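# Stack one keg centred on top of the other

## Task

Place one keg upright and centred on top of the other keg, so that the stack stays there by itself with no robot supporting it; then open the grippers and pull the arms away. The arm bases, in metres in the scene frame, with heading in degrees counter-clockwise from +x: arm1 at x=+0.42 y=+0.46 z=+0.73 heading -100; arm2 at x=+0.01 y=+0.47 z=+0.69 heading -80; arm3 at x=-0.44 y=+0.52 z=+0.65 heading -102; arm4 at x=-0.59 y=-0.23 z=+0.62 heading +60; arm5 at x=+0.02 y=-0.46 z=+0.69 heading +80; arm6 at x=+0.46 y=-0.52 z=+0.63 heading +104.

## Robot and tools

Setup. Six identical i2rt Big YAM arms (arm1 to arm6) sit around a shared workspace. Each has six revolute joints, a two-finger gripper and a wrist camera that, with joints 1 and 6 at zero and the hand level and forward, rides above the hand looking at the fingertips. A fixed room camera, cam_high, also watches. The hand can reach roughly 1.0 m from the joint1 axis. Loose objects can occasionally get a short shove from outside.

Frame. One scene frame for everything: origin on the floor, +z up, lengths in metres. The base positions and headings in the task are in this frame; heading 0 means facing +x, angles grow counter-clockwise. The hand point is midway between the fingertips; its z axis runs along the fingers and the fingers close along its y axis. No call takes a Cartesian target; you work only in joint space.

execute_actions. Arguments: actions, a list holding exactly one action object or nothing; cameras, optional list of camera names (arm1_cam_wrist ... arm6_cam_wrist, cam_high, or all; omitted or null means all, [] means no images). The action object is keyed by arm name; each arm takes a joints object whose entries are absolute targets (never offsets), one number per named joint: joint1_rad, joint2_rad, joint3_rad, joint4_rad, joint5_rad, joint6_rad in radians, gripper_m in metres. Joints you do not name keep their previous target and may still be pushing. Ranges and done-tolerances: joint1_rad -2.879 to 2.879 (±0.045), rotates the arm about its base, positive counter-clockwise seen from above, zero points along the base heading; joint2_rad 0 to 3.141 (±0.14), shoulder, zero has the upper arm back and near level, increasing lifts it up and over forward; joint3_rad 0 to 3.019 (±0.09), elbow, zero folded, increasing opens; joint4_rad -1.692 to 1.57 (±0.055), hand pitch, positive tips fingers up; joint5_rad -1.57 to 1.57 (±0.03), hand yaw, positive to the arm's right; joint6_rad -2.094 to 2.094 (±0.035), hand roll, positive clockwise viewed from behind; gripper_m 0 to 0.093 (±0.003), fingertip gap. All named motions start together and may finish at different moments; each joint moves at its own rate, so the hand may sweep a wide arc. One action runs at most 15 s. Any unknown key or out-of-range number rejects the whole call and nothing moves. Empty actions just returns state and pictures.

Results. Each call returns per-robot state, joint_positions, and one image per requested camera at the end; the pictures line lists the image order. joint_status tells how each commanded motion ended: done, off_target (stopped short and may still push), contact_stop or time_out (target dropped, joint holds where it stopped; a timed-out joint may keep a target at most 0.375, 0.375, 0.113, 0.225, 0.075, 0.3 rad from its position for joints 1-6 and keeps pushing), not_followed (a self/inter-arm collision check withheld the arm's targets; the gripper still acts; the arm may retry them on later actions). A joint command not followed line, often with a cause line, accompanies this. on_its_own lists what the arm is doing without command; held at is the held target, not the position. To relieve a push, command the joint its reported position. Very small target changes may not move a joint. Loaded joints sag. If any result reports a stop, later motion, wait and finished_scene calls in the same reply are skipped.

wait: seconds, 0 to 10; commands nothing and returns the same as an empty action.

zoom_image: camera (one name) and region [x0, y0, x1, y1] in pixels of that camera's most recent full image, top-left origin, at most 504 by 504. Only cameras present in the latest result can be zoomed.

read_manual: section, only "licences"; returns licence text, no motion.

finished_scene: scene, integer 1 or 2; ends that scene for good after the last command is held, reports success and gives the next task. Answering without any tool call ends everything.

Caution. The arms do not halt on contact and can push very hard. Squeezing between two robots fails and ends the run; a hard collision may too. Nothing in the state reports robot-robot contact; object contact is fine. The collision check can act too late and ignores fingers, gripper housings and wrist cameras. Sustained pushing or load heats motors: MOTOR HOT appears from 85 °C, and at 100 °C that arm and its gripper go limp (OVER-TEMPERATURE FAULT, limit_stop_at_motor_heat in joint_status; resend targets afterwards). The sim keeps running while you think, holding the last command. Avoid dropping or slamming kegs, hard pushes, and kegs tipping over. Finish with grippers open and arms retracted so the stack stands unaided.

Each tool is called after "Request:" as name([rows], argument=value, ...), one row to a line, values as JSON.

## Session

Request:
execute_actions(actions=[])

Scene clock: 0.00 s.
arm1.joint_positions: joint1_rad=+0.334 joint2_rad=+0.560 joint3_rad=+1.373 joint4_rad=-1.331 joint5_rad=+0.095 joint6_rad=-0.386 gripper_m=+0.094
arm1.joint_status: not commanded
arm1.hand: x=+0.4369 y=+0.2475 z=+1.2775 quat_wxyz=(-0.281, -0.444, -0.741, +0.418) (m; scene frame)
arm2.joint_positions: joint1_rad=-0.236 joint2_rad=+0.616 joint3_rad=+1.448 joint4_rad=-1.450 joint5_rad=-0.159 joint6_rad=+0.283 gripper_m=+0.094
arm2.joint_status: not commanded
arm2.hand: x=+0.0332 y=+0.2609 z=+1.2396 quat_wxyz=(-0.397, -0.701, -0.544, +0.235) (m; scene frame)
arm3.joint_positions: joint1_rad=+0.140 joint2_rad=+0.591 joint3_rad=+1.474 joint4_rad=-1.228 joint5_rad=+0.187 joint6_rad=+0.507 gripper_m=+0.094
arm3.joint_status: not commanded
arm3.hand: x=-0.4864 y=+0.3058 z=+1.2638 quat_wxyz=(-0.443, -0.741, -0.343, +0.371) (m; scene frame)
arm4.joint_positions: joint1_rad=-0.392 joint2_rad=+0.560 joint3_rad=+1.330 joint4_rad=-1.417 joint5_rad=-0.040 joint6_rad=-0.506 gripper_m=+0.094
arm4.joint_status: not commanded
arm4.hand: x=-0.4294 y=-0.0974 z=+1.1302 quat_wxyz=(-0.443, +0.498, -0.744, -0.049) (m; scene frame)
arm5.joint_positions: joint1_rad=+0.313 joint2_rad=+0.611 joint3_rad=+1.454 joint4_rad=-1.191 joint5_rad=+0.239 joint6_rad=+0.115 gripper_m=+0.094
arm5.joint_status: not commanded
arm5.hand: x=+0.0283 y=-0.2253 z=+1.2962 quat_wxyz=(-0.426, +0.534, -0.617, -0.391) (m; scene frame)
arm6.joint_positions: joint1_rad=-0.108 joint2_rad=+0.553 joint3_rad=+1.317 joint4_rad=-1.515 joint5_rad=-0.191 joint6_rad=+0.505 gripper_m=+0.094
arm6.joint_status: not commanded
arm6.hand: x=+0.4029 y=-0.3384 z=+1.1138 quat_wxyz=(-0.099, +0.548, -0.731, -0.395) (m; scene frame)
pictures: arm1_cam_wrist, arm2_cam_wrist, arm3_cam_wrist, arm4_cam_wrist, arm5_cam_wrist, arm6_cam_wrist, cam_high
Images, in order (width x height): arm1_cam_wrist 672x504, arm2_cam_wrist 672x504, arm3_cam_wrist 672x504, arm4_cam_wrist 672x504, arm5_cam_wrist 672x504, arm6_cam_wrist 672x504, cam_high 672x504.

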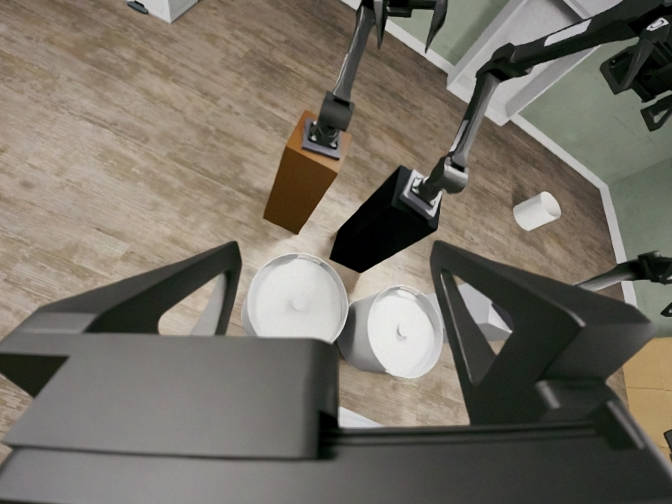

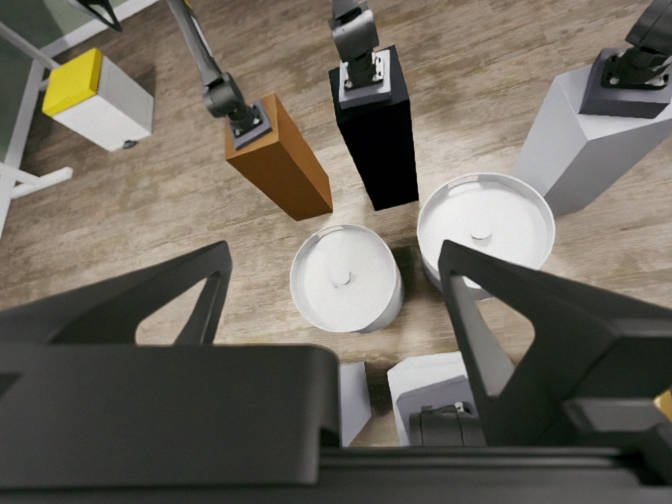

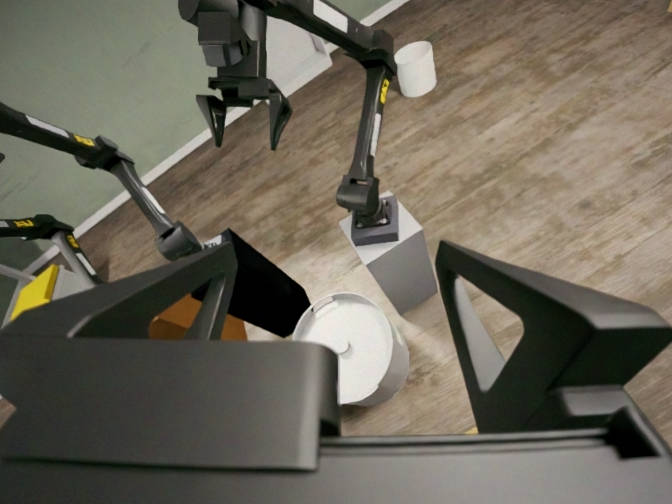

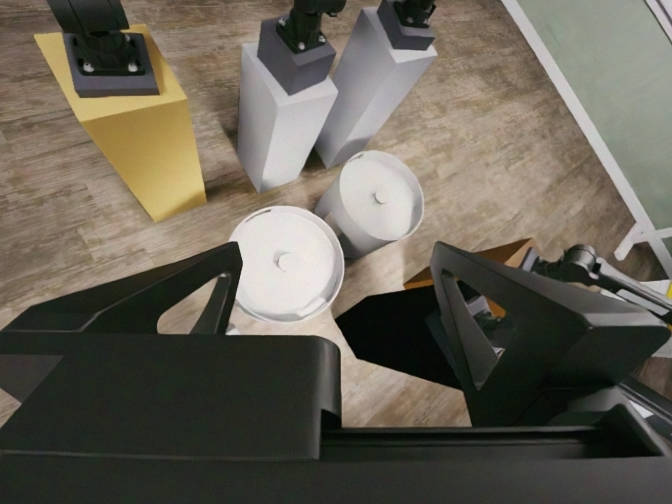

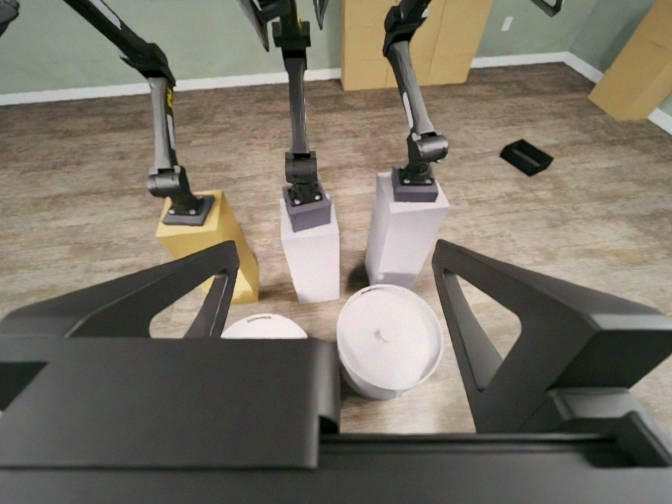

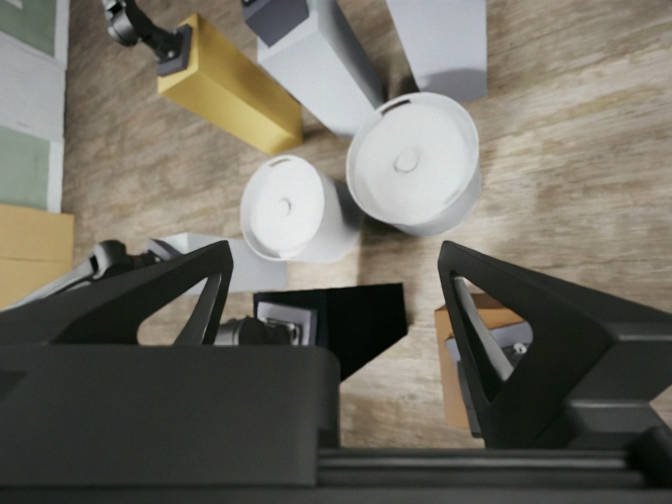

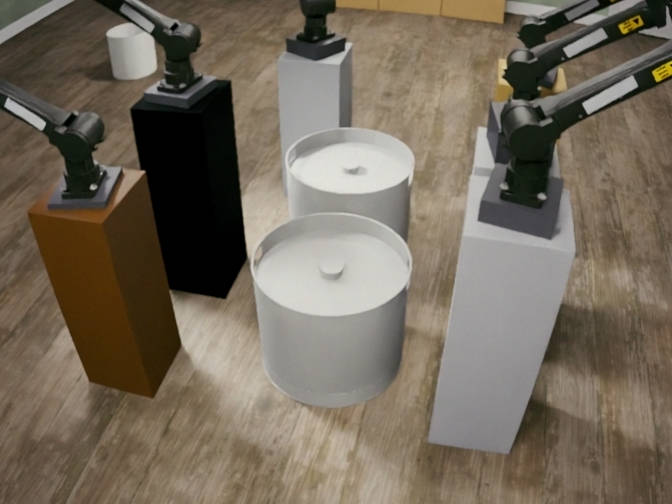

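Request:
execute_actions([
  {"arm5":{"joints":{"joint1_rad":-0.29,"joint2_rad":1.542,"joint3_rad":1.329,"joint4_rad":-1.358,"joint5_rad":0,"joint6_rad":0}},"arm2":{"joints":{"joint1_rad":-0.675,"joint2_rad":1.542,"joint3_rad":1.329,"joint4_rad":-1.358,"joint5_rad":0,"joint6_rad":0}}},
], cameras=["arm2_cam_wrist","arm5_cam_wrist","cam_high"])

Scene clock: 2.27 s.
arm1.joint_positions: joint1_rad=+0.334 joint2_rad=+0.560 joint3_rad=+1.373 joint4_rad=-1.331 joint5_rad=+0.095 joint6_rad=-0.386 gripper_m=+0.094
arm1.joint_status: not commanded
arm1.hand: x=+0.4369 y=+0.2475 z=+1.2775 quat_wxyz=(-0.281, -0.444, -0.741, +0.418) (m; scene frame)
arm2.joint_positions: joint1_rad=-0.674 joint2_rad=+1.558 joint3_rad=+1.321 joint4_rad=-1.368 joint5_rad=-0.001 joint6_rad=+0.010 gripper_m=+0.094
arm2.joint_status: all done
arm2.hand: x=-0.2009 y=+0.0765 z=+0.8722 quat_wxyz=(+0.012, -0.862, -0.507, -0.008) (m; scene frame)
arm3.joint_positions: joint1_rad=+0.140 joint2_rad=+0.591 joint3_rad=+1.474 joint4_rad=-1.228 joint5_rad=+0.187 joint6_rad=+0.507 gripper_m=+0.094
arm3.joint_status: not commanded
arm3.hand: x=-0.4864 y=+0.3058 z=+1.2638 quat_wxyz=(-0.443, -0.741, -0.343, +0.371) (m; scene frame)
arm4.joint_positions: joint1_rad=-0.392 joint2_rad=+0.560 joint3_rad=+1.330 joint4_rad=-1.417 joint5_rad=-0.040 joint6_rad=-0.506 gripper_m=+0.094
arm4.joint_status: not commanded
arm4.hand: x=-0.4294 y=-0.0974 z=+1.1302 quat_wxyz=(-0.443, +0.498, -0.744, -0.049) (m; scene frame)
arm5.joint_positions: joint1_rad=-0.292 joint2_rad=+1.535 joint3_rad=+1.335 joint4_rad=-1.349 joint5_rad=+0.002 joint6_rad=+0.016 gripper_m=+0.094
arm5.joint_status: all done
arm5.hand: x=+0.2248 y=-0.0530 z=+0.8792 quat_wxyz=(-0.009, +0.518, -0.855, -0.005) (m; scene frame)
arm6.joint_positions: joint1_rad=-0.108 joint2_rad=+0.553 joint3_rad=+1.317 joint4_rad=-1.515 joint5_rad=-0.191 joint6_rad=+0.505 gripper_m=+0.094
arm6.joint_status: not commanded
arm6.hand: x=+0.4029 y=-0.3384 z=+1.1138 quat_wxyz=(-0.099, +0.548, -0.731, -0.395) (m; scene frame)
pictures: arm2_cam_wrist, arm5_cam_wrist, cam_high
Images, in order (width x height): arm2_cam_wrist 672x504, arm5_cam_wrist 672x504, cam_high 672x504.

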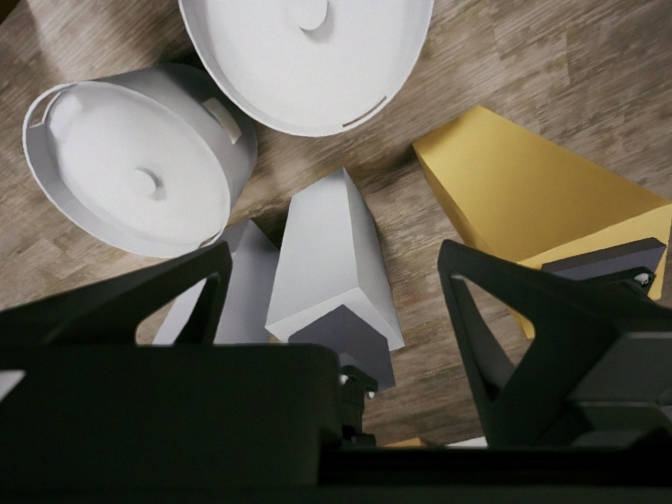

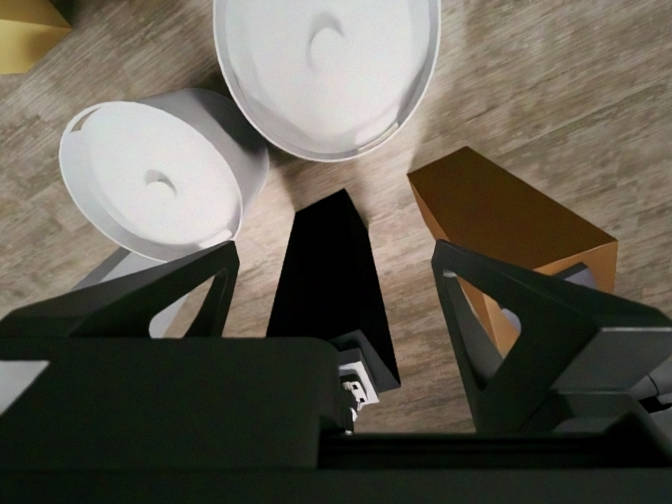

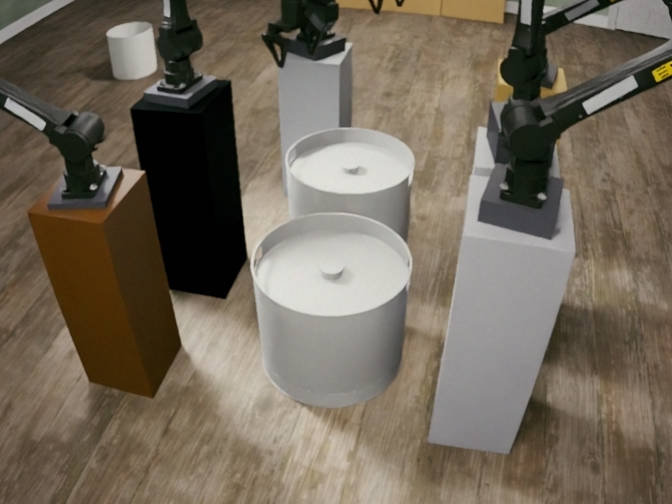

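Request:
execute_actions([
  {"arm5":{"joints":{"joint2_rad":1.983,"joint3_rad":0.856,"joint4_rad":-0.444,"joint6_rad":1.57}},"arm2":{"joints":{"joint2_rad":1.983,"joint3_rad":0.856,"joint4_rad":-0.444,"joint6_rad":1.57}}},
], cameras=["arm2_cam_wrist","arm5_cam_wrist","cam_high"])

Scene clock: 4.93 s.
arm1.joint_positions: joint1_rad=+0.334 joint2_rad=+0.560 joint3_rad=+1.373 joint4_rad=-1.331 joint5_rad=+0.095 joint6_rad=-0.386 gripper_m=+0.094
arm1.joint_status: not commanded
arm1.hand: x=+0.4369 y=+0.2475 z=+1.2775 quat_wxyz=(-0.281, -0.444, -0.741, +0.418) (m; scene frame)
arm2.joint_positions: joint1_rad=-0.674 joint2_rad=+1.993 joint3_rad=+0.837 joint4_rad=-0.458 joint5_rad=-0.001 joint6_rad=+1.560 gripper_m=+0.094
arm2.joint_status: all done
arm2.hand: x=-0.1747 y=+0.1343 z=+0.5502 quat_wxyz=(+0.019, -0.970, +0.241, +0.002) (m; scene frame)
arm3.joint_positions: joint1_rad=+0.140 joint2_rad=+0.591 joint3_rad=+1.474 joint4_rad=-1.228 joint5_rad=+0.187 joint6_rad=+0.507 gripper_m=+0.094
arm3.joint_status: not commanded
arm3.hand: x=-0.4864 y=+0.3058 z=+1.2638 quat_wxyz=(-0.443, -0.741, -0.343, +0.371) (m; scene frame)
arm4.joint_positions: joint1_rad=-0.392 joint2_rad=+0.560 joint3_rad=+1.330 joint4_rad=-1.417 joint5_rad=-0.040 joint6_rad=-0.506 gripper_m=+0.094
arm4.joint_status: not commanded
arm4.hand: x=-0.4294 y=-0.0974 z=+1.1302 quat_wxyz=(-0.443, +0.498, -0.744, -0.049) (m; scene frame)
arm5.joint_positions: joint1_rad=-0.292 joint2_rad=+1.995 joint3_rad=+0.844 joint4_rad=-0.453 joint5_rad=+0.002 joint6_rad=+1.554 gripper_m=+0.095
arm5.joint_status: all done
arm5.hand: x=+0.1941 y=-0.1143 z=+0.5430 quat_wxyz=(+0.003, -0.222, -0.975, +0.016) (m; scene frame)
arm6.joint_positions: joint1_rad=-0.108 joint2_rad=+0.553 joint3_rad=+1.317 joint4_rad=-1.515 joint5_rad=-0.191 joint6_rad=+0.505 gripper_m=+0.094
arm6.joint_status: not commanded
arm6.hand: x=+0.4029 y=-0.3384 z=+1.1138 quat_wxyz=(-0.099, +0.548, -0.731, -0.395) (m; scene frame)
pictures: arm2_cam_wrist, arm5_cam_wrist, cam_high
Images, in order (width x height): arm2_cam_wrist 672x504, arm5_cam_wrist 672x504, cam_high 672x504.

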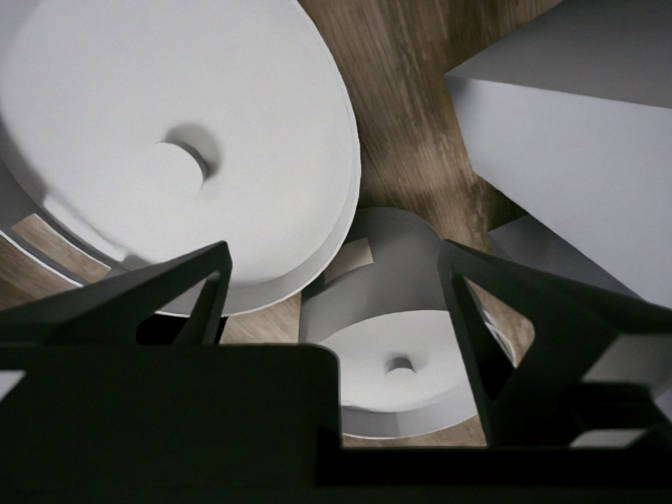

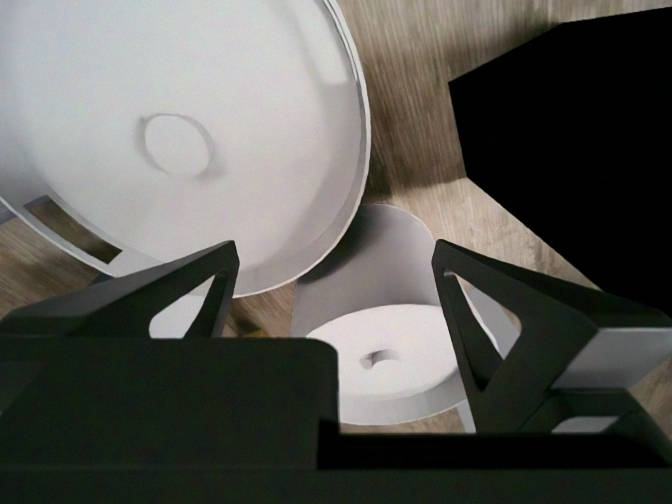

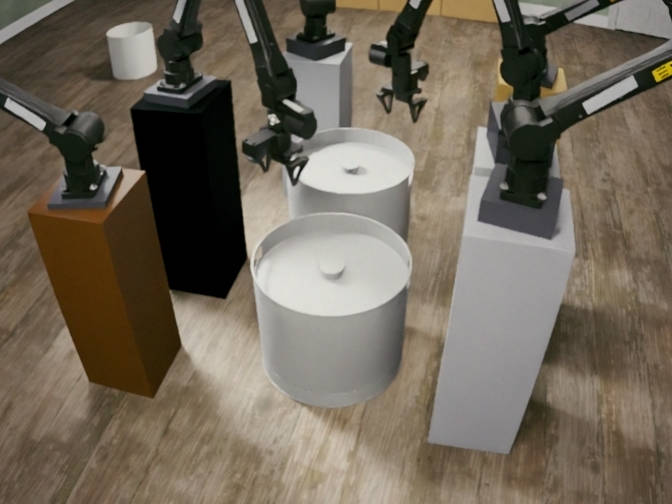

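Request:
execute_actions([
  {"arm5":{"joints":{"joint1_rad":-0.28,"joint2_rad":2.245,"joint3_rad":0.807,"joint4_rad":-0.133,"joint6_rad":-1.57}},"arm2":{"joints":{"joint1_rad":0.70,"joint6_rad":-0.26}}},
], cameras=["arm2_cam_wrist","arm5_cam_wrist","cam_high"])

Request:
execute_actions([
  {"arm2":{"joints":{"joint2_rad":2.296,"joint3_rad":1.037,"joint4_rad":-0.312}}},
], cameras=["arm2_cam_wrist","cam_high"])

Scene clock: 8.23 s.
arm1.joint_positions: joint1_rad=+0.334 joint2_rad=+0.560 joint3_rad=+1.373 joint4_rad=-1.331 joint5_rad=+0.095 joint6_rad=-0.386 gripper_m=+0.094
arm1.joint_status: not commanded
arm1.hand: x=+0.4369 y=+0.2475 z=+1.2775 quat_wxyz=(-0.281, -0.444, -0.741, +0.418) (m; scene frame)
arm2.joint_positions: joint1_rad=+0.702 joint2_rad=+1.993 joint3_rad=+0.851 joint4_rad=-0.450 joint5_rad=-0.001 joint6_rad=-0.250 gripper_m=+0.094
arm2.joint_status: all done
arm2.hand: x=+0.3094 y=+0.2193 z=+0.5443 quat_wxyz=(+0.017, -0.219, -0.976, -0.003) (m; scene frame)
arm3.joint_positions: joint1_rad=+0.140 joint2_rad=+0.591 joint3_rad=+1.474 joint4_rad=-1.228 joint5_rad=+0.187 joint6_rad=+0.507 gripper_m=+0.094
arm3.joint_status: not commanded
arm3.hand: x=-0.4864 y=+0.3058 z=+1.2638 quat_wxyz=(-0.443, -0.741, -0.343, +0.371) (m; scene frame)
arm4.joint_positions: joint1_rad=-0.392 joint2_rad=+0.560 joint3_rad=+1.330 joint4_rad=-1.417 joint5_rad=-0.040 joint6_rad=-0.506 gripper_m=+0.094
arm4.joint_status: not commanded
arm4.hand: x=-0.4294 y=-0.0974 z=+1.1302 quat_wxyz=(-0.443, +0.498, -0.744, -0.049) (m; scene frame)
arm5.joint_positions: joint1_rad=-0.292 joint2_rad=+2.246 joint3_rad=+0.806 joint4_rad=-0.142 joint5_rad=+0.002 joint6_rad=-1.554 gripper_m=+0.095
arm5.joint_status: all done
arm5.hand: x=+0.1813 y=-0.1399 z=+0.4489 quat_wxyz=(+0.006, +0.971, -0.238, +0.000) (m; scene frame)
arm6.joint_positions: joint1_rad=-0.108 joint2_rad=+0.553 joint3_rad=+1.317 joint4_rad=-1.515 joint5_rad=-0.191 joint6_rad=+0.505 gripper_m=+0.094
arm6.joint_status: not commanded
arm6.hand: x=+0.4029 y=-0.3384 z=+1.1138 quat_wxyz=(-0.099, +0.548, -0.731, -0.395) (m; scene frame)
pictures: arm2_cam_wrist, arm5_cam_wrist, cam_high
Images, in order (width x height): arm2_cam_wrist 672x504, arm5_cam_wrist 672x504, cam_high 672x504.

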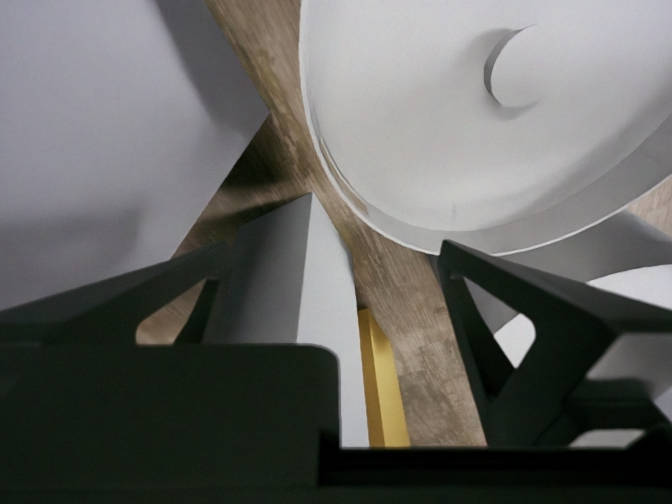

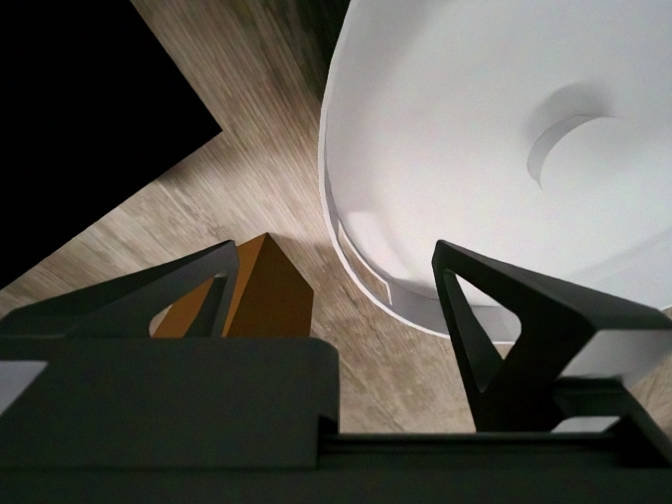

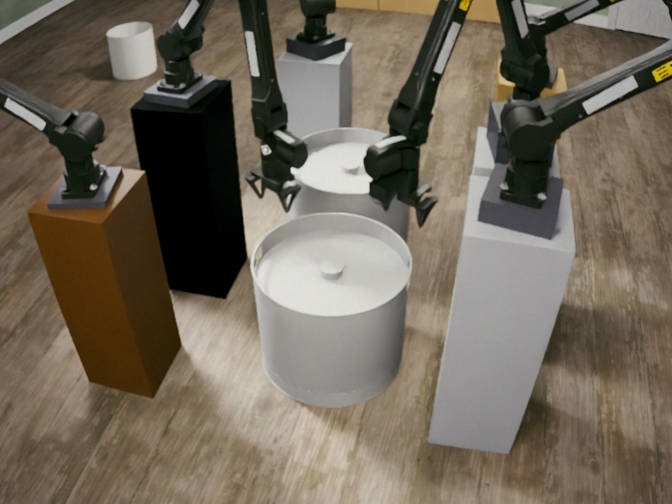

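Scene clock: 9.37 s.
arm1.joint_positions: joint1_rad=+0.334 joint2_rad=+0.560 joint3_rad=+1.373 joint4_rad=-1.331 joint5_rad=+0.095 joint6_rad=-0.386 gripper_m=+0.094
arm1.joint_status: not commanded
arm1.hand: x=+0.4369 y=+0.2475 z=+1.2775 quat_wxyz=(-0.281, -0.444, -0.741, +0.418) (m; scene frame)
arm2.joint_positions: joint1_rad=+0.702 joint2_rad=+2.315 joint3_rad=+1.034 joint4_rad=-0.318 joint5_rad=-0.001 joint6_rad=-0.251 gripper_m=+0.094
arm2.joint_status: all done
arm2.hand: x=+0.3368 y=+0.1952 z=+0.4401 quat_wxyz=(+0.021, -0.219, -0.976, -0.005) (m; scene frame)
arm3.joint_positions: joint1_rad=+0.140 joint2_rad=+0.591 joint3_rad=+1.474 joint4_rad=-1.228 joint5_rad=+0.187 joint6_rad=+0.507 gripper_m=+0.094
arm3.joint_status: not commanded
arm3.hand: x=-0.4864 y=+0.3058 z=+1.2638 quat_wxyz=(-0.443, -0.741, -0.343, +0.371) (m; scene frame)
arm4.joint_positions: joint1_rad=-0.392 joint2_rad=+0.560 joint3_rad=+1.330 joint4_rad=-1.417 joint5_rad=-0.040 joint6_rad=-0.506 gripper_m=+0.094
arm4.joint_status: not commanded
arm4.hand: x=-0.4294 y=-0.0974 z=+1.1302 quat_wxyz=(-0.443, +0.498, -0.744, -0.049) (m; scene frame)
arm5.joint_positions: joint1_rad=-0.292 joint2_rad=+2.246 joint3_rad=+0.806 joint4_rad=-0.142 joint5_rad=+0.002 joint6_rad=-1.554 gripper_m=+0.095
arm5.joint_status: not commanded
arm5.hand: x=+0.1813 y=-0.1399 z=+0.4489 quat_wxyz=(+0.006, +0.971, -0.238, +0.000) (m; scene frame)
arm6.joint_positions: joint1_rad=-0.108 joint2_rad=+0.553 joint3_rad=+1.317 joint4_rad=-1.515 joint5_rad=-0.191 joint6_rad=+0.505 gripper_m=+0.094
arm6.joint_status: not commanded
arm6.hand: x=+0.4029 y=-0.3384 z=+1.1138 quat_wxyz=(-0.099, +0.548, -0.731, -0.395) (m; scene frame)
pictures: arm2_cam_wrist, cam_high
Images, in order (width x height): arm2_cam_wrist 672x504, cam_high 672x504.

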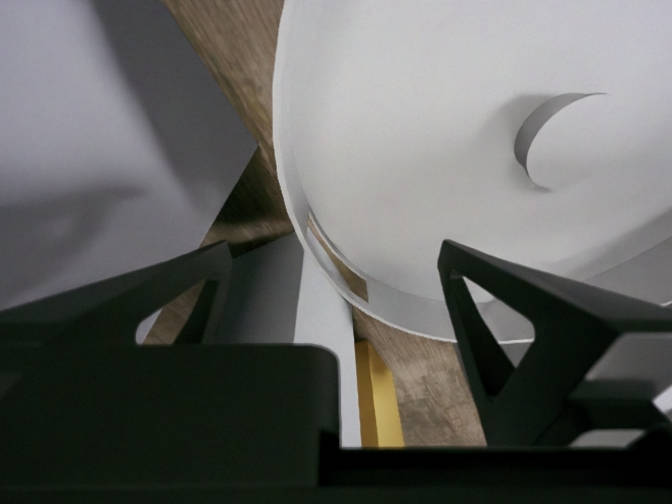

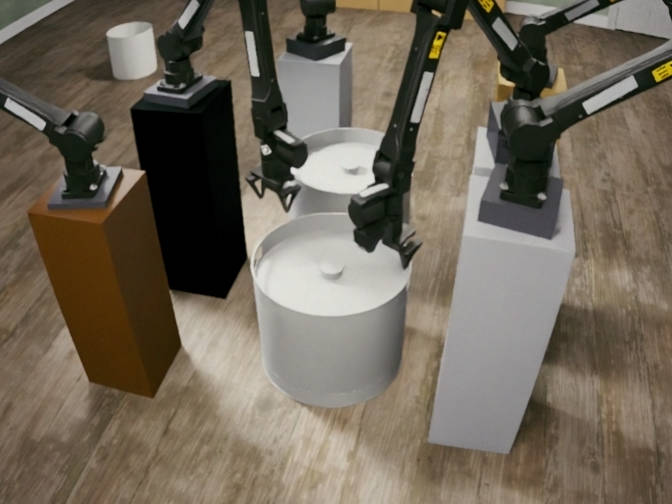

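Request:
execute_actions([
  {"arm5":{"joints":{"joint2_rad":2.457,"joint3_rad":0.867,"joint4_rad":0.019}},"arm2":{"joints":{"joint1_rad":0.773,"joint2_rad":2.45,"joint3_rad":1.082,"joint4_rad":-0.203,"joint6_rad":-0.19}}},
], cameras=["arm2_cam_wrist","arm5_cam_wrist","cam_high"])

Scene clock: 10.63 s.
arm1.joint_positions: joint1_rad=+0.334 joint2_rad=+0.560 joint3_rad=+1.373 joint4_rad=-1.331 joint5_rad=+0.095 joint6_rad=-0.386 gripper_m=+0.094
arm1.joint_status: not commanded
arm1.hand: x=+0.4369 y=+0.2475 z=+1.2775 quat_wxyz=(-0.281, -0.444, -0.741, +0.418) (m; scene frame)
arm2.joint_positions: joint1_rad=+0.777 joint2_rad=+2.468 joint3_rad=+1.079 joint4_rad=-0.215 joint5_rad=-0.001 joint6_rad=-0.200 gripper_m=+0.094
arm2.joint_status: all done
arm2.hand: x=+0.3481 y=+0.2261 z=+0.3810 quat_wxyz=(+0.023, -0.207, -0.978, -0.005) (m; scene frame)
arm3.joint_positions: joint1_rad=+0.140 joint2_rad=+0.591 joint3_rad=+1.474 joint4_rad=-1.228 joint5_rad=+0.187 joint6_rad=+0.507 gripper_m=+0.094
arm3.joint_status: not commanded
arm3.hand: x=-0.4864 y=+0.3058 z=+1.2638 quat_wxyz=(-0.443, -0.741, -0.343, +0.371) (m; scene frame)
arm4.joint_positions: joint1_rad=-0.392 joint2_rad=+0.560 joint3_rad=+1.330 joint4_rad=-1.417 joint5_rad=-0.040 joint6_rad=-0.506 gripper_m=+0.094
arm4.joint_status: not commanded
arm4.hand: x=-0.4294 y=-0.0974 z=+1.1302 quat_wxyz=(-0.443, +0.498, -0.744, -0.049) (m; scene frame)
arm5.joint_positions: joint1_rad=-0.292 joint2_rad=+2.453 joint3_rad=+0.865 joint4_rad=+0.011 joint5_rad=+0.002 joint6_rad=-1.555 gripper_m=+0.095
arm5.joint_status: all done
arm5.hand: x=+0.1772 y=-0.1481 z=+0.3805 quat_wxyz=(+0.003, +0.971, -0.238, +0.000) (m; scene frame)
arm6.joint_positions: joint1_rad=-0.108 joint2_rad=+0.553 joint3_rad=+1.317 joint4_rad=-1.515 joint5_rad=-0.191 joint6_rad=+0.505 gripper_m=+0.094
arm6.joint_status: not commanded
arm6.hand: x=+0.4029 y=-0.3384 z=+1.1138 quat_wxyz=(-0.099, +0.548, -0.731, -0.395) (m; scene frame)
pictures: arm2_cam_wrist, arm5_cam_wrist, cam_high
Images, in order (width x height): arm2_cam_wrist 672x504, arm5_cam_wrist 672x504, cam_high 672x504.

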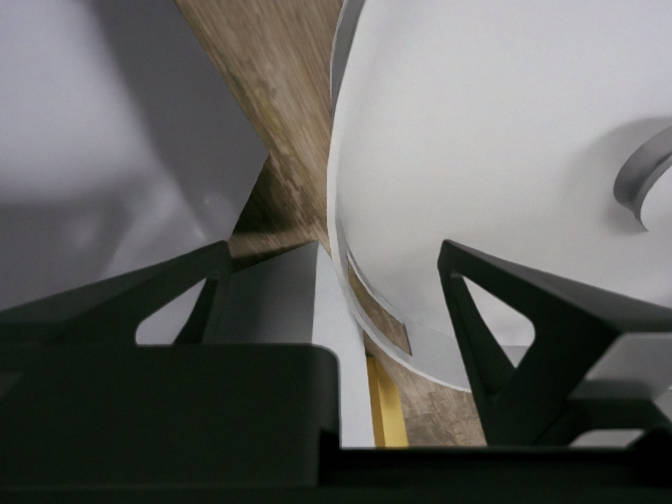

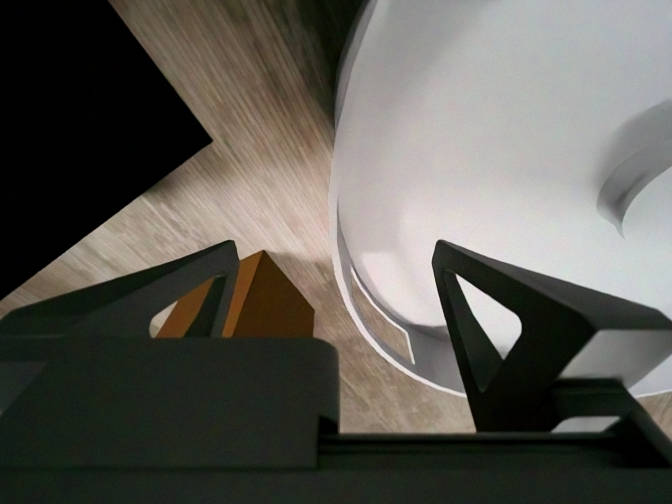

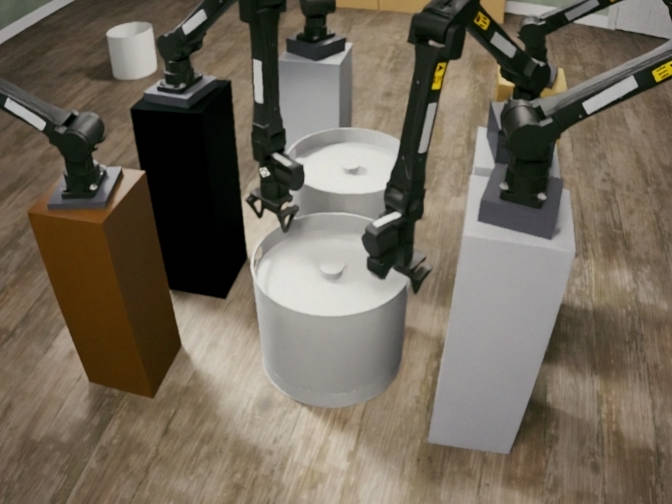

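Request:
execute_actions([
  {"arm5":{"joints":{"joint2_rad":2.66,"joint3_rad":0.989,"joint4_rad":0.1}},"arm2":{"joints":{"joint2_rad":2.637,"joint3_rad":1.196,"joint4_rad":-0.13}}},
], cameras=["arm2_cam_wrist","arm5_cam_wrist","cam_high"])

Scene clock: 11.83 s.
arm1.joint_positions: joint1_rad=+0.334 joint2_rad=+0.560 joint3_rad=+1.373 joint4_rad=-1.331 joint5_rad=+0.095 joint6_rad=-0.386 gripper_m=+0.094
arm1.joint_status: not commanded
arm1.hand: x=+0.4369 y=+0.2475 z=+1.2775 quat_wxyz=(-0.281, -0.444, -0.741, +0.418) (m; scene frame)
arm2.joint_positions: joint1_rad=+0.777 joint2_rad=+2.655 joint3_rad=+1.193 joint4_rad=-0.137 joint5_rad=+0.001 joint6_rad=-0.199 gripper_m=+0.094
arm2.joint_status: all done
arm2.hand: x=+0.3484 y=+0.2248 z=+0.3109 quat_wxyz=(+0.021, -0.207, -0.978, -0.004) (m; scene frame)
arm3.joint_positions: joint1_rad=+0.140 joint2_rad=+0.591 joint3_rad=+1.474 joint4_rad=-1.228 joint5_rad=+0.187 joint6_rad=+0.507 gripper_m=+0.094
arm3.joint_status: not commanded
arm3.hand: x=-0.4864 y=+0.3058 z=+1.2638 quat_wxyz=(-0.443, -0.741, -0.343, +0.371) (m; scene frame)
arm4.joint_positions: joint1_rad=-0.392 joint2_rad=+0.560 joint3_rad=+1.330 joint4_rad=-1.417 joint5_rad=-0.040 joint6_rad=-0.506 gripper_m=+0.094
arm4.joint_status: not commanded
arm4.hand: x=-0.4294 y=-0.0974 z=+1.1302 quat_wxyz=(-0.443, +0.498, -0.744, -0.049) (m; scene frame)
arm5.joint_positions: joint1_rad=-0.292 joint2_rad=+2.651 joint3_rad=+0.987 joint4_rad=+0.098 joint5_rad=+0.002 joint6_rad=-1.555 gripper_m=+0.095
arm5.joint_status: all done
arm5.hand: x=+0.1790 y=-0.1445 z=+0.3126 quat_wxyz=(-0.002, +0.971, -0.238, +0.001) (m; scene frame)
arm6.joint_positions: joint1_rad=-0.108 joint2_rad=+0.553 joint3_rad=+1.317 joint4_rad=-1.515 joint5_rad=-0.191 joint6_rad=+0.505 gripper_m=+0.094
arm6.joint_status: not commanded
arm6.hand: x=+0.4029 y=-0.3384 z=+1.1138 quat_wxyz=(-0.099, +0.548, -0.731, -0.395) (m; scene frame)
pictures: arm2_cam_wrist, arm5_cam_wrist, cam_high
Images, in order (width x height): arm2_cam_wrist 672x504, arm5_cam_wrist 672x504, cam_high 672x504.

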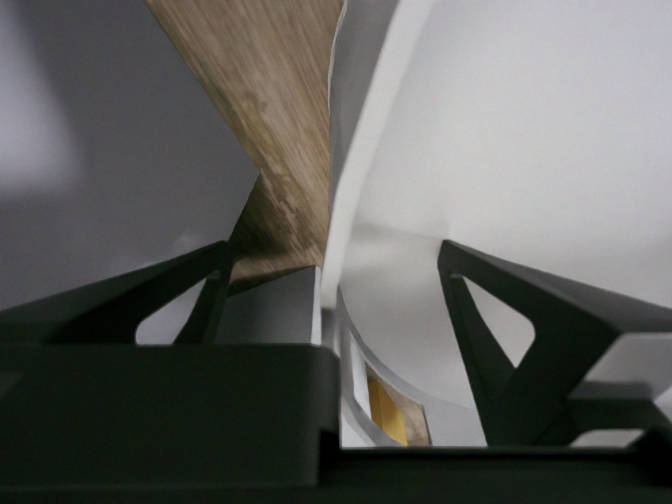

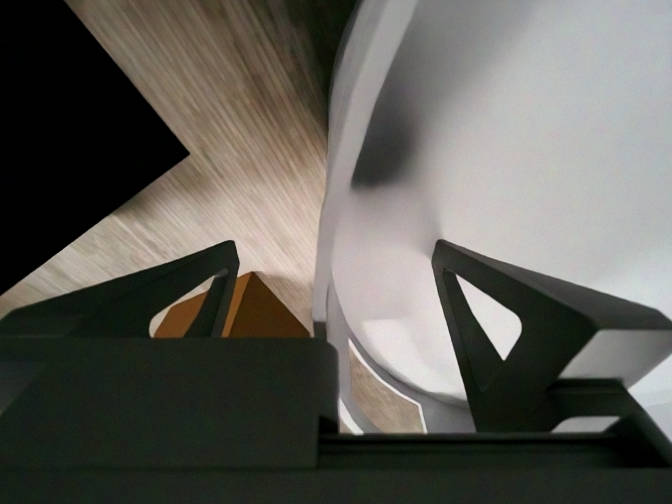

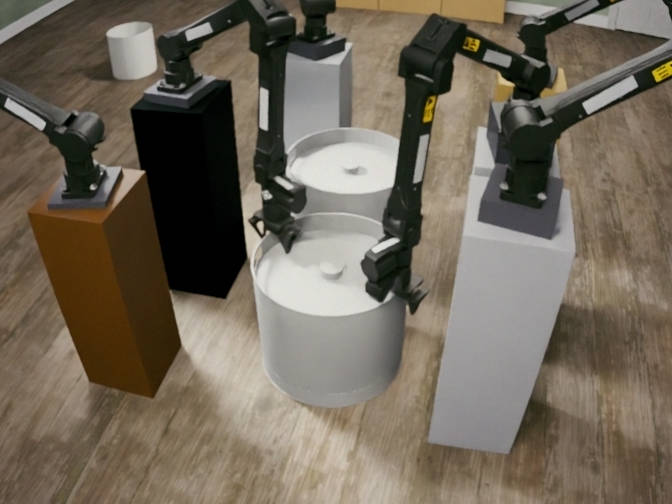

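Fingers straddle the rim. Close, then test a small lift.

Request:
execute_actions([
  {"arm5":{"joints":{"gripper_m":0}},"arm2":{"joints":{"gripper_m":0}}},
], cameras=[])

Request:
execute_actions([
  {"arm5":{"joints":{"joint2_rad":2.457,"joint3_rad":0.867,"joint4_rad":0.019}},"arm2":{"joints":{"joint2_rad":2.45,"joint3_rad":1.082,"joint4_rad":-0.203}}},
], cameras=["cam_high"])

Scene clock: 12.83 s.
arm1.joint_positions: joint1_rad=+0.334 joint2_rad=+0.560 joint3_rad=+1.373 joint4_rad=-1.331 joint5_rad=+0.095 joint6_rad=-0.386 gripper_m=+0.094
arm1.joint_status: not commanded
arm1.hand: x=+0.4369 y=+0.2475 z=+1.2775 quat_wxyz=(-0.281, -0.444, -0.741, +0.418) (m; scene frame)
arm2.joint_positions: joint1_rad=+0.777 joint2_rad=+2.655 joint3_rad=+1.193 joint4_rad=-0.137 joint5_rad=-0.007 joint6_rad=-0.241 gripper_m=+0.002
arm2.joint_status: all done
arm2.hand: x=+0.3491 y=+0.2258 z=+0.3109 quat_wxyz=(+0.019, -0.187, -0.982, -0.007) (m; scene frame)
arm3.joint_positions: joint1_rad=+0.140 joint2_rad=+0.591 joint3_rad=+1.474 joint4_rad=-1.228 joint5_rad=+0.187 joint6_rad=+0.507 gripper_m=+0.094
arm3.joint_status: not commanded
arm3.hand: x=-0.4864 y=+0.3058 z=+1.2638 quat_wxyz=(-0.443, -0.741, -0.343, +0.371) (m; scene frame)
arm4.joint_positions: joint1_rad=-0.392 joint2_rad=+0.560 joint3_rad=+1.330 joint4_rad=-1.417 joint5_rad=-0.040 joint6_rad=-0.506 gripper_m=+0.094
arm4.joint_status: not commanded
arm4.hand: x=-0.4294 y=-0.0974 z=+1.1302 quat_wxyz=(-0.443, +0.498, -0.744, -0.049) (m; scene frame)
arm5.joint_positions: joint1_rad=-0.292 joint2_rad=+2.651 joint3_rad=+0.984 joint4_rad=+0.095 joint5_rad=+0.002 joint6_rad=-1.582 gripper_m=+0.002
arm5.joint_status: all done
arm5.hand: x=+0.1776 y=-0.1472 z=+0.3126 quat_wxyz=(+0.001, +0.975, -0.224, +0.001) (m; scene frame)
arm6.joint_positions: joint1_rad=-0.108 joint2_rad=+0.553 joint3_rad=+1.317 joint4_rad=-1.515 joint5_rad=-0.191 joint6_rad=+0.505 gripper_m=+0.094
arm6.joint_status: not commanded
arm6.hand: x=+0.4029 y=-0.3384 z=+1.1138 quat_wxyz=(-0.099, +0.548, -0.731, -0.395) (m; scene frame)
pictures: none
No camera images: the call's "cameras" was empty. Leave "cameras" out to get every camera's image.

Scene clock: 14.90 s.
arm1.joint_positions: joint1_rad=+0.334 joint2_rad=+0.560 joint3_rad=+1.373 joint4_rad=-1.331 joint5_rad=+0.095 joint6_rad=-0.386 gripper_m=+0.094
arm1.joint_status: not commanded
arm1.hand: x=+0.4369 y=+0.2475 z=+1.2775 quat_wxyz=(-0.281, -0.444, -0.741, +0.418) (m; scene frame)
arm2.joint_positions: joint1_rad=+0.765 joint2_rad=+2.644 joint3_rad=+1.132 joint4_rad=-0.137 joint5_rad=+0.009 joint6_rad=-0.279 gripper_m=+0.002
arm2.joint_status: joint2_rad time_out (moved -0.011 of -0.205); joint4_rad time_out (moved +0.000 of -0.066); the others done
arm2.on_its_own: joint2_rad reads +2.644 and still pushes toward +2.450 since a time_out; joint4_rad reads -0.137 and still pushes toward -0.203 since a time_out
arm2.hand: x=+0.3182 y=+0.2391 z=+0.3144 quat_wxyz=(+0.045, -0.174, -0.984, -0.012) (m; scene frame)
arm3.joint_positions: joint1_rad=+0.140 joint2_rad=+0.591 joint3_rad=+1.474 joint4_rad=-1.228 joint5_rad=+0.187 joint6_rad=+0.507 gripper_m=+0.094
arm3.joint_status: not commanded
arm3.hand: x=-0.4864 y=+0.3058 z=+1.2638 quat_wxyz=(-0.443, -0.741, -0.343, +0.371) (m; scene frame)
arm4.joint_positions: joint1_rad=-0.392 joint2_rad=+0.560 joint3_rad=+1.330 joint4_rad=-1.417 joint5_rad=-0.040 joint6_rad=-0.506 gripper_m=+0.094
arm4.joint_status: not commanded
arm4.hand: x=-0.4294 y=-0.0974 z=+1.1302 quat_wxyz=(-0.443, +0.498, -0.744, -0.049) (m; scene frame)
arm5.joint_positions: joint1_rad=-0.264 joint2_rad=+2.634 joint3_rad=+0.979 joint4_rad=+0.067 joint5_rad=-0.018 joint6_rad=-1.602 gripper_m=+0.002
arm5.joint_status: joint2_rad time_out (moved -0.017 of -0.194); joint3_rad time_out (moved -0.004 of -0.117); the others done
arm5.on_its_own: joint2_rad reads +2.634 and still pushes toward +2.457 since a time_out; joint3_rad reads +0.979 and still pushes toward +0.867 since a time_out
arm5.hand: x=+0.1653 y=-0.1421 z=+0.3184 quat_wxyz=(+0.006, +0.979, -0.201, -0.011) (m; scene frame)
arm6.joint_positions: joint1_rad=-0.108 joint2_rad=+0.553 joint3_rad=+1.317 joint4_rad=-1.515 joint5_rad=-0.191 joint6_rad=+0.505 gripper_m=+0.094
arm6.joint_status: not commanded
arm6.hand: x=+0.4029 y=-0.3384 z=+1.1138 quat_wxyz=(-0.099, +0.548, -0.731, -0.395) (m; scene frame)
pictures: cam_high
Images, in order (width x height): cam_high 672x504.

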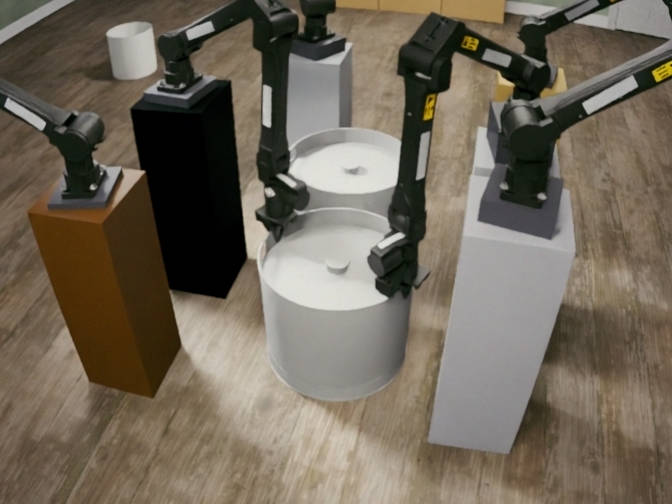

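Request:
execute_actions([
  {"arm5":{"joints":{"joint1_rad":-0.264,"joint2_rad":2.64,"joint3_rad":0.979,"joint4_rad":0.067}},"arm2":{"joints":{"joint1_rad":0.765,"joint2_rad":2.65,"joint3_rad":1.132,"joint4_rad":-0.137}},"arm1":{"joints":{"joint1_rad":0.244,"joint2_rad":2.464,"joint3_rad":1.007,"joint4_rad":-0.114,"joint5_rad":0,"joint6_rad":0}},"arm6":{"joints":{"joint1_rad":0,"joint2_rad":2.196,"joint3_rad":0.948,"joint4_rad":-0.323,"joint5_rad":0,"joint6_rad":-1.94}}},
], cameras=["arm1_cam_wrist","arm6_cam_wrist","cam_high"])

Scene clock: 18.13 s.
arm1.joint_positions: joint1_rad=+0.251 joint2_rad=+2.479 joint3_rad=+1.003 joint4_rad=-0.124 joint5_rad=+0.003 joint6_rad=-0.011 gripper_m=+0.094
arm1.joint_status: all done
arm1.hand: x=+0.4501 y=+0.0700 z=+0.4162 quat_wxyz=(+0.011, -0.675, -0.738, -0.009) (m; scene frame)
arm2.joint_positions: joint1_rad=+0.758 joint2_rad=+2.653 joint3_rad=+1.132 joint4_rad=-0.132 joint5_rad=+0.005 joint6_rad=-0.282 gripper_m=+0.002
arm2.joint_status: all done
arm2.hand: x=+0.3146 y=+0.2389 z=+0.3111 quat_wxyz=(+0.046, -0.176, -0.983, -0.014) (m; scene frame)
arm3.joint_positions: joint1_rad=+0.140 joint2_rad=+0.591 joint3_rad=+1.474 joint4_rad=-1.228 joint5_rad=+0.187 joint6_rad=+0.507 gripper_m=+0.094
arm3.joint_status: not commanded
arm3.hand: x=-0.4864 y=+0.3058 z=+1.2638 quat_wxyz=(-0.443, -0.741, -0.343, +0.371) (m; scene frame)
arm4.joint_positions: joint1_rad=-0.392 joint2_rad=+0.560 joint3_rad=+1.330 joint4_rad=-1.417 joint5_rad=-0.040 joint6_rad=-0.506 gripper_m=+0.094
arm4.joint_status: not commanded
arm4.hand: x=-0.4294 y=-0.0974 z=+1.1302 quat_wxyz=(-0.443, +0.498, -0.744, -0.049) (m; scene frame)
arm5.joint_positions: joint1_rad=-0.258 joint2_rad=+2.649 joint3_rad=+0.984 joint4_rad=+0.077 joint5_rad=-0.015 joint6_rad=-1.601 gripper_m=+0.002
arm5.joint_status: all done
arm5.hand: x=+0.1631 y=-0.1434 z=+0.3133 quat_wxyz=(+0.007, +0.980, -0.199, -0.009) (m; scene frame)
arm6.joint_positions: joint1_rad=-0.006 joint2_rad=+2.197 joint3_rad=+0.947 joint4_rad=-0.342 joint5_rad=-0.004 joint6_rad=-1.931 gripper_m=+0.094
arm6.joint_status: all done
arm6.hand: x=+0.3605 y=-0.1178 z=+0.4174 quat_wxyz=(+0.010, +0.955, +0.296, -0.003) (m; scene frame)
pictures: arm1_cam_wrist, arm6_cam_wrist, cam_high
Images, in order (width x height): arm1_cam_wrist 672x504, arm6_cam_wrist 672x504, cam_high 672x504.

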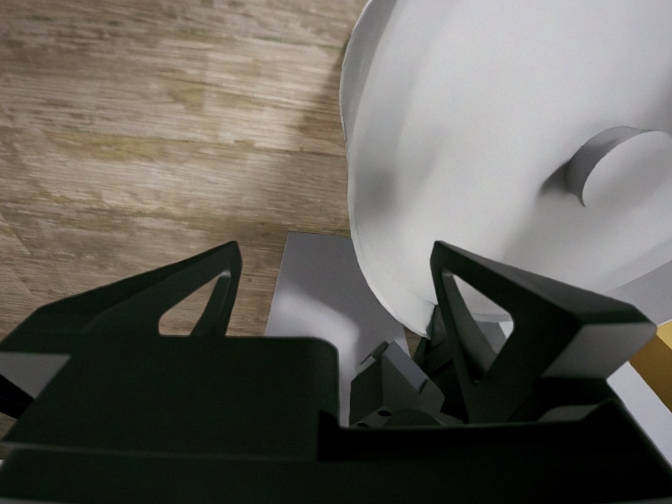

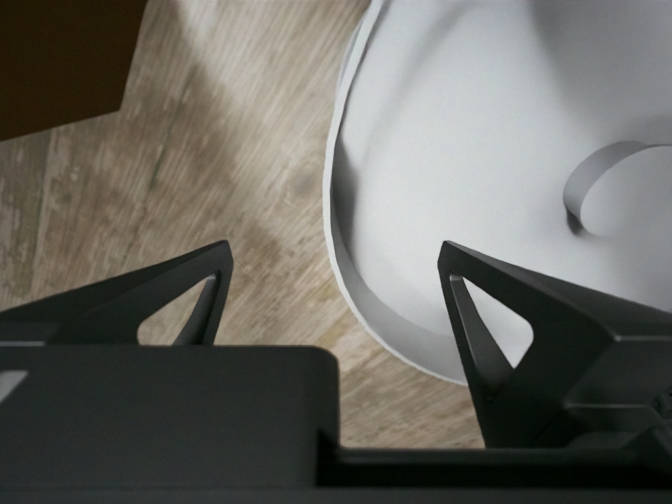

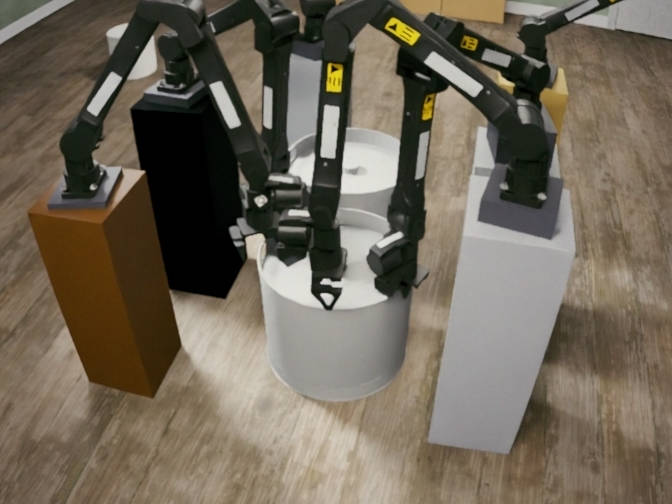

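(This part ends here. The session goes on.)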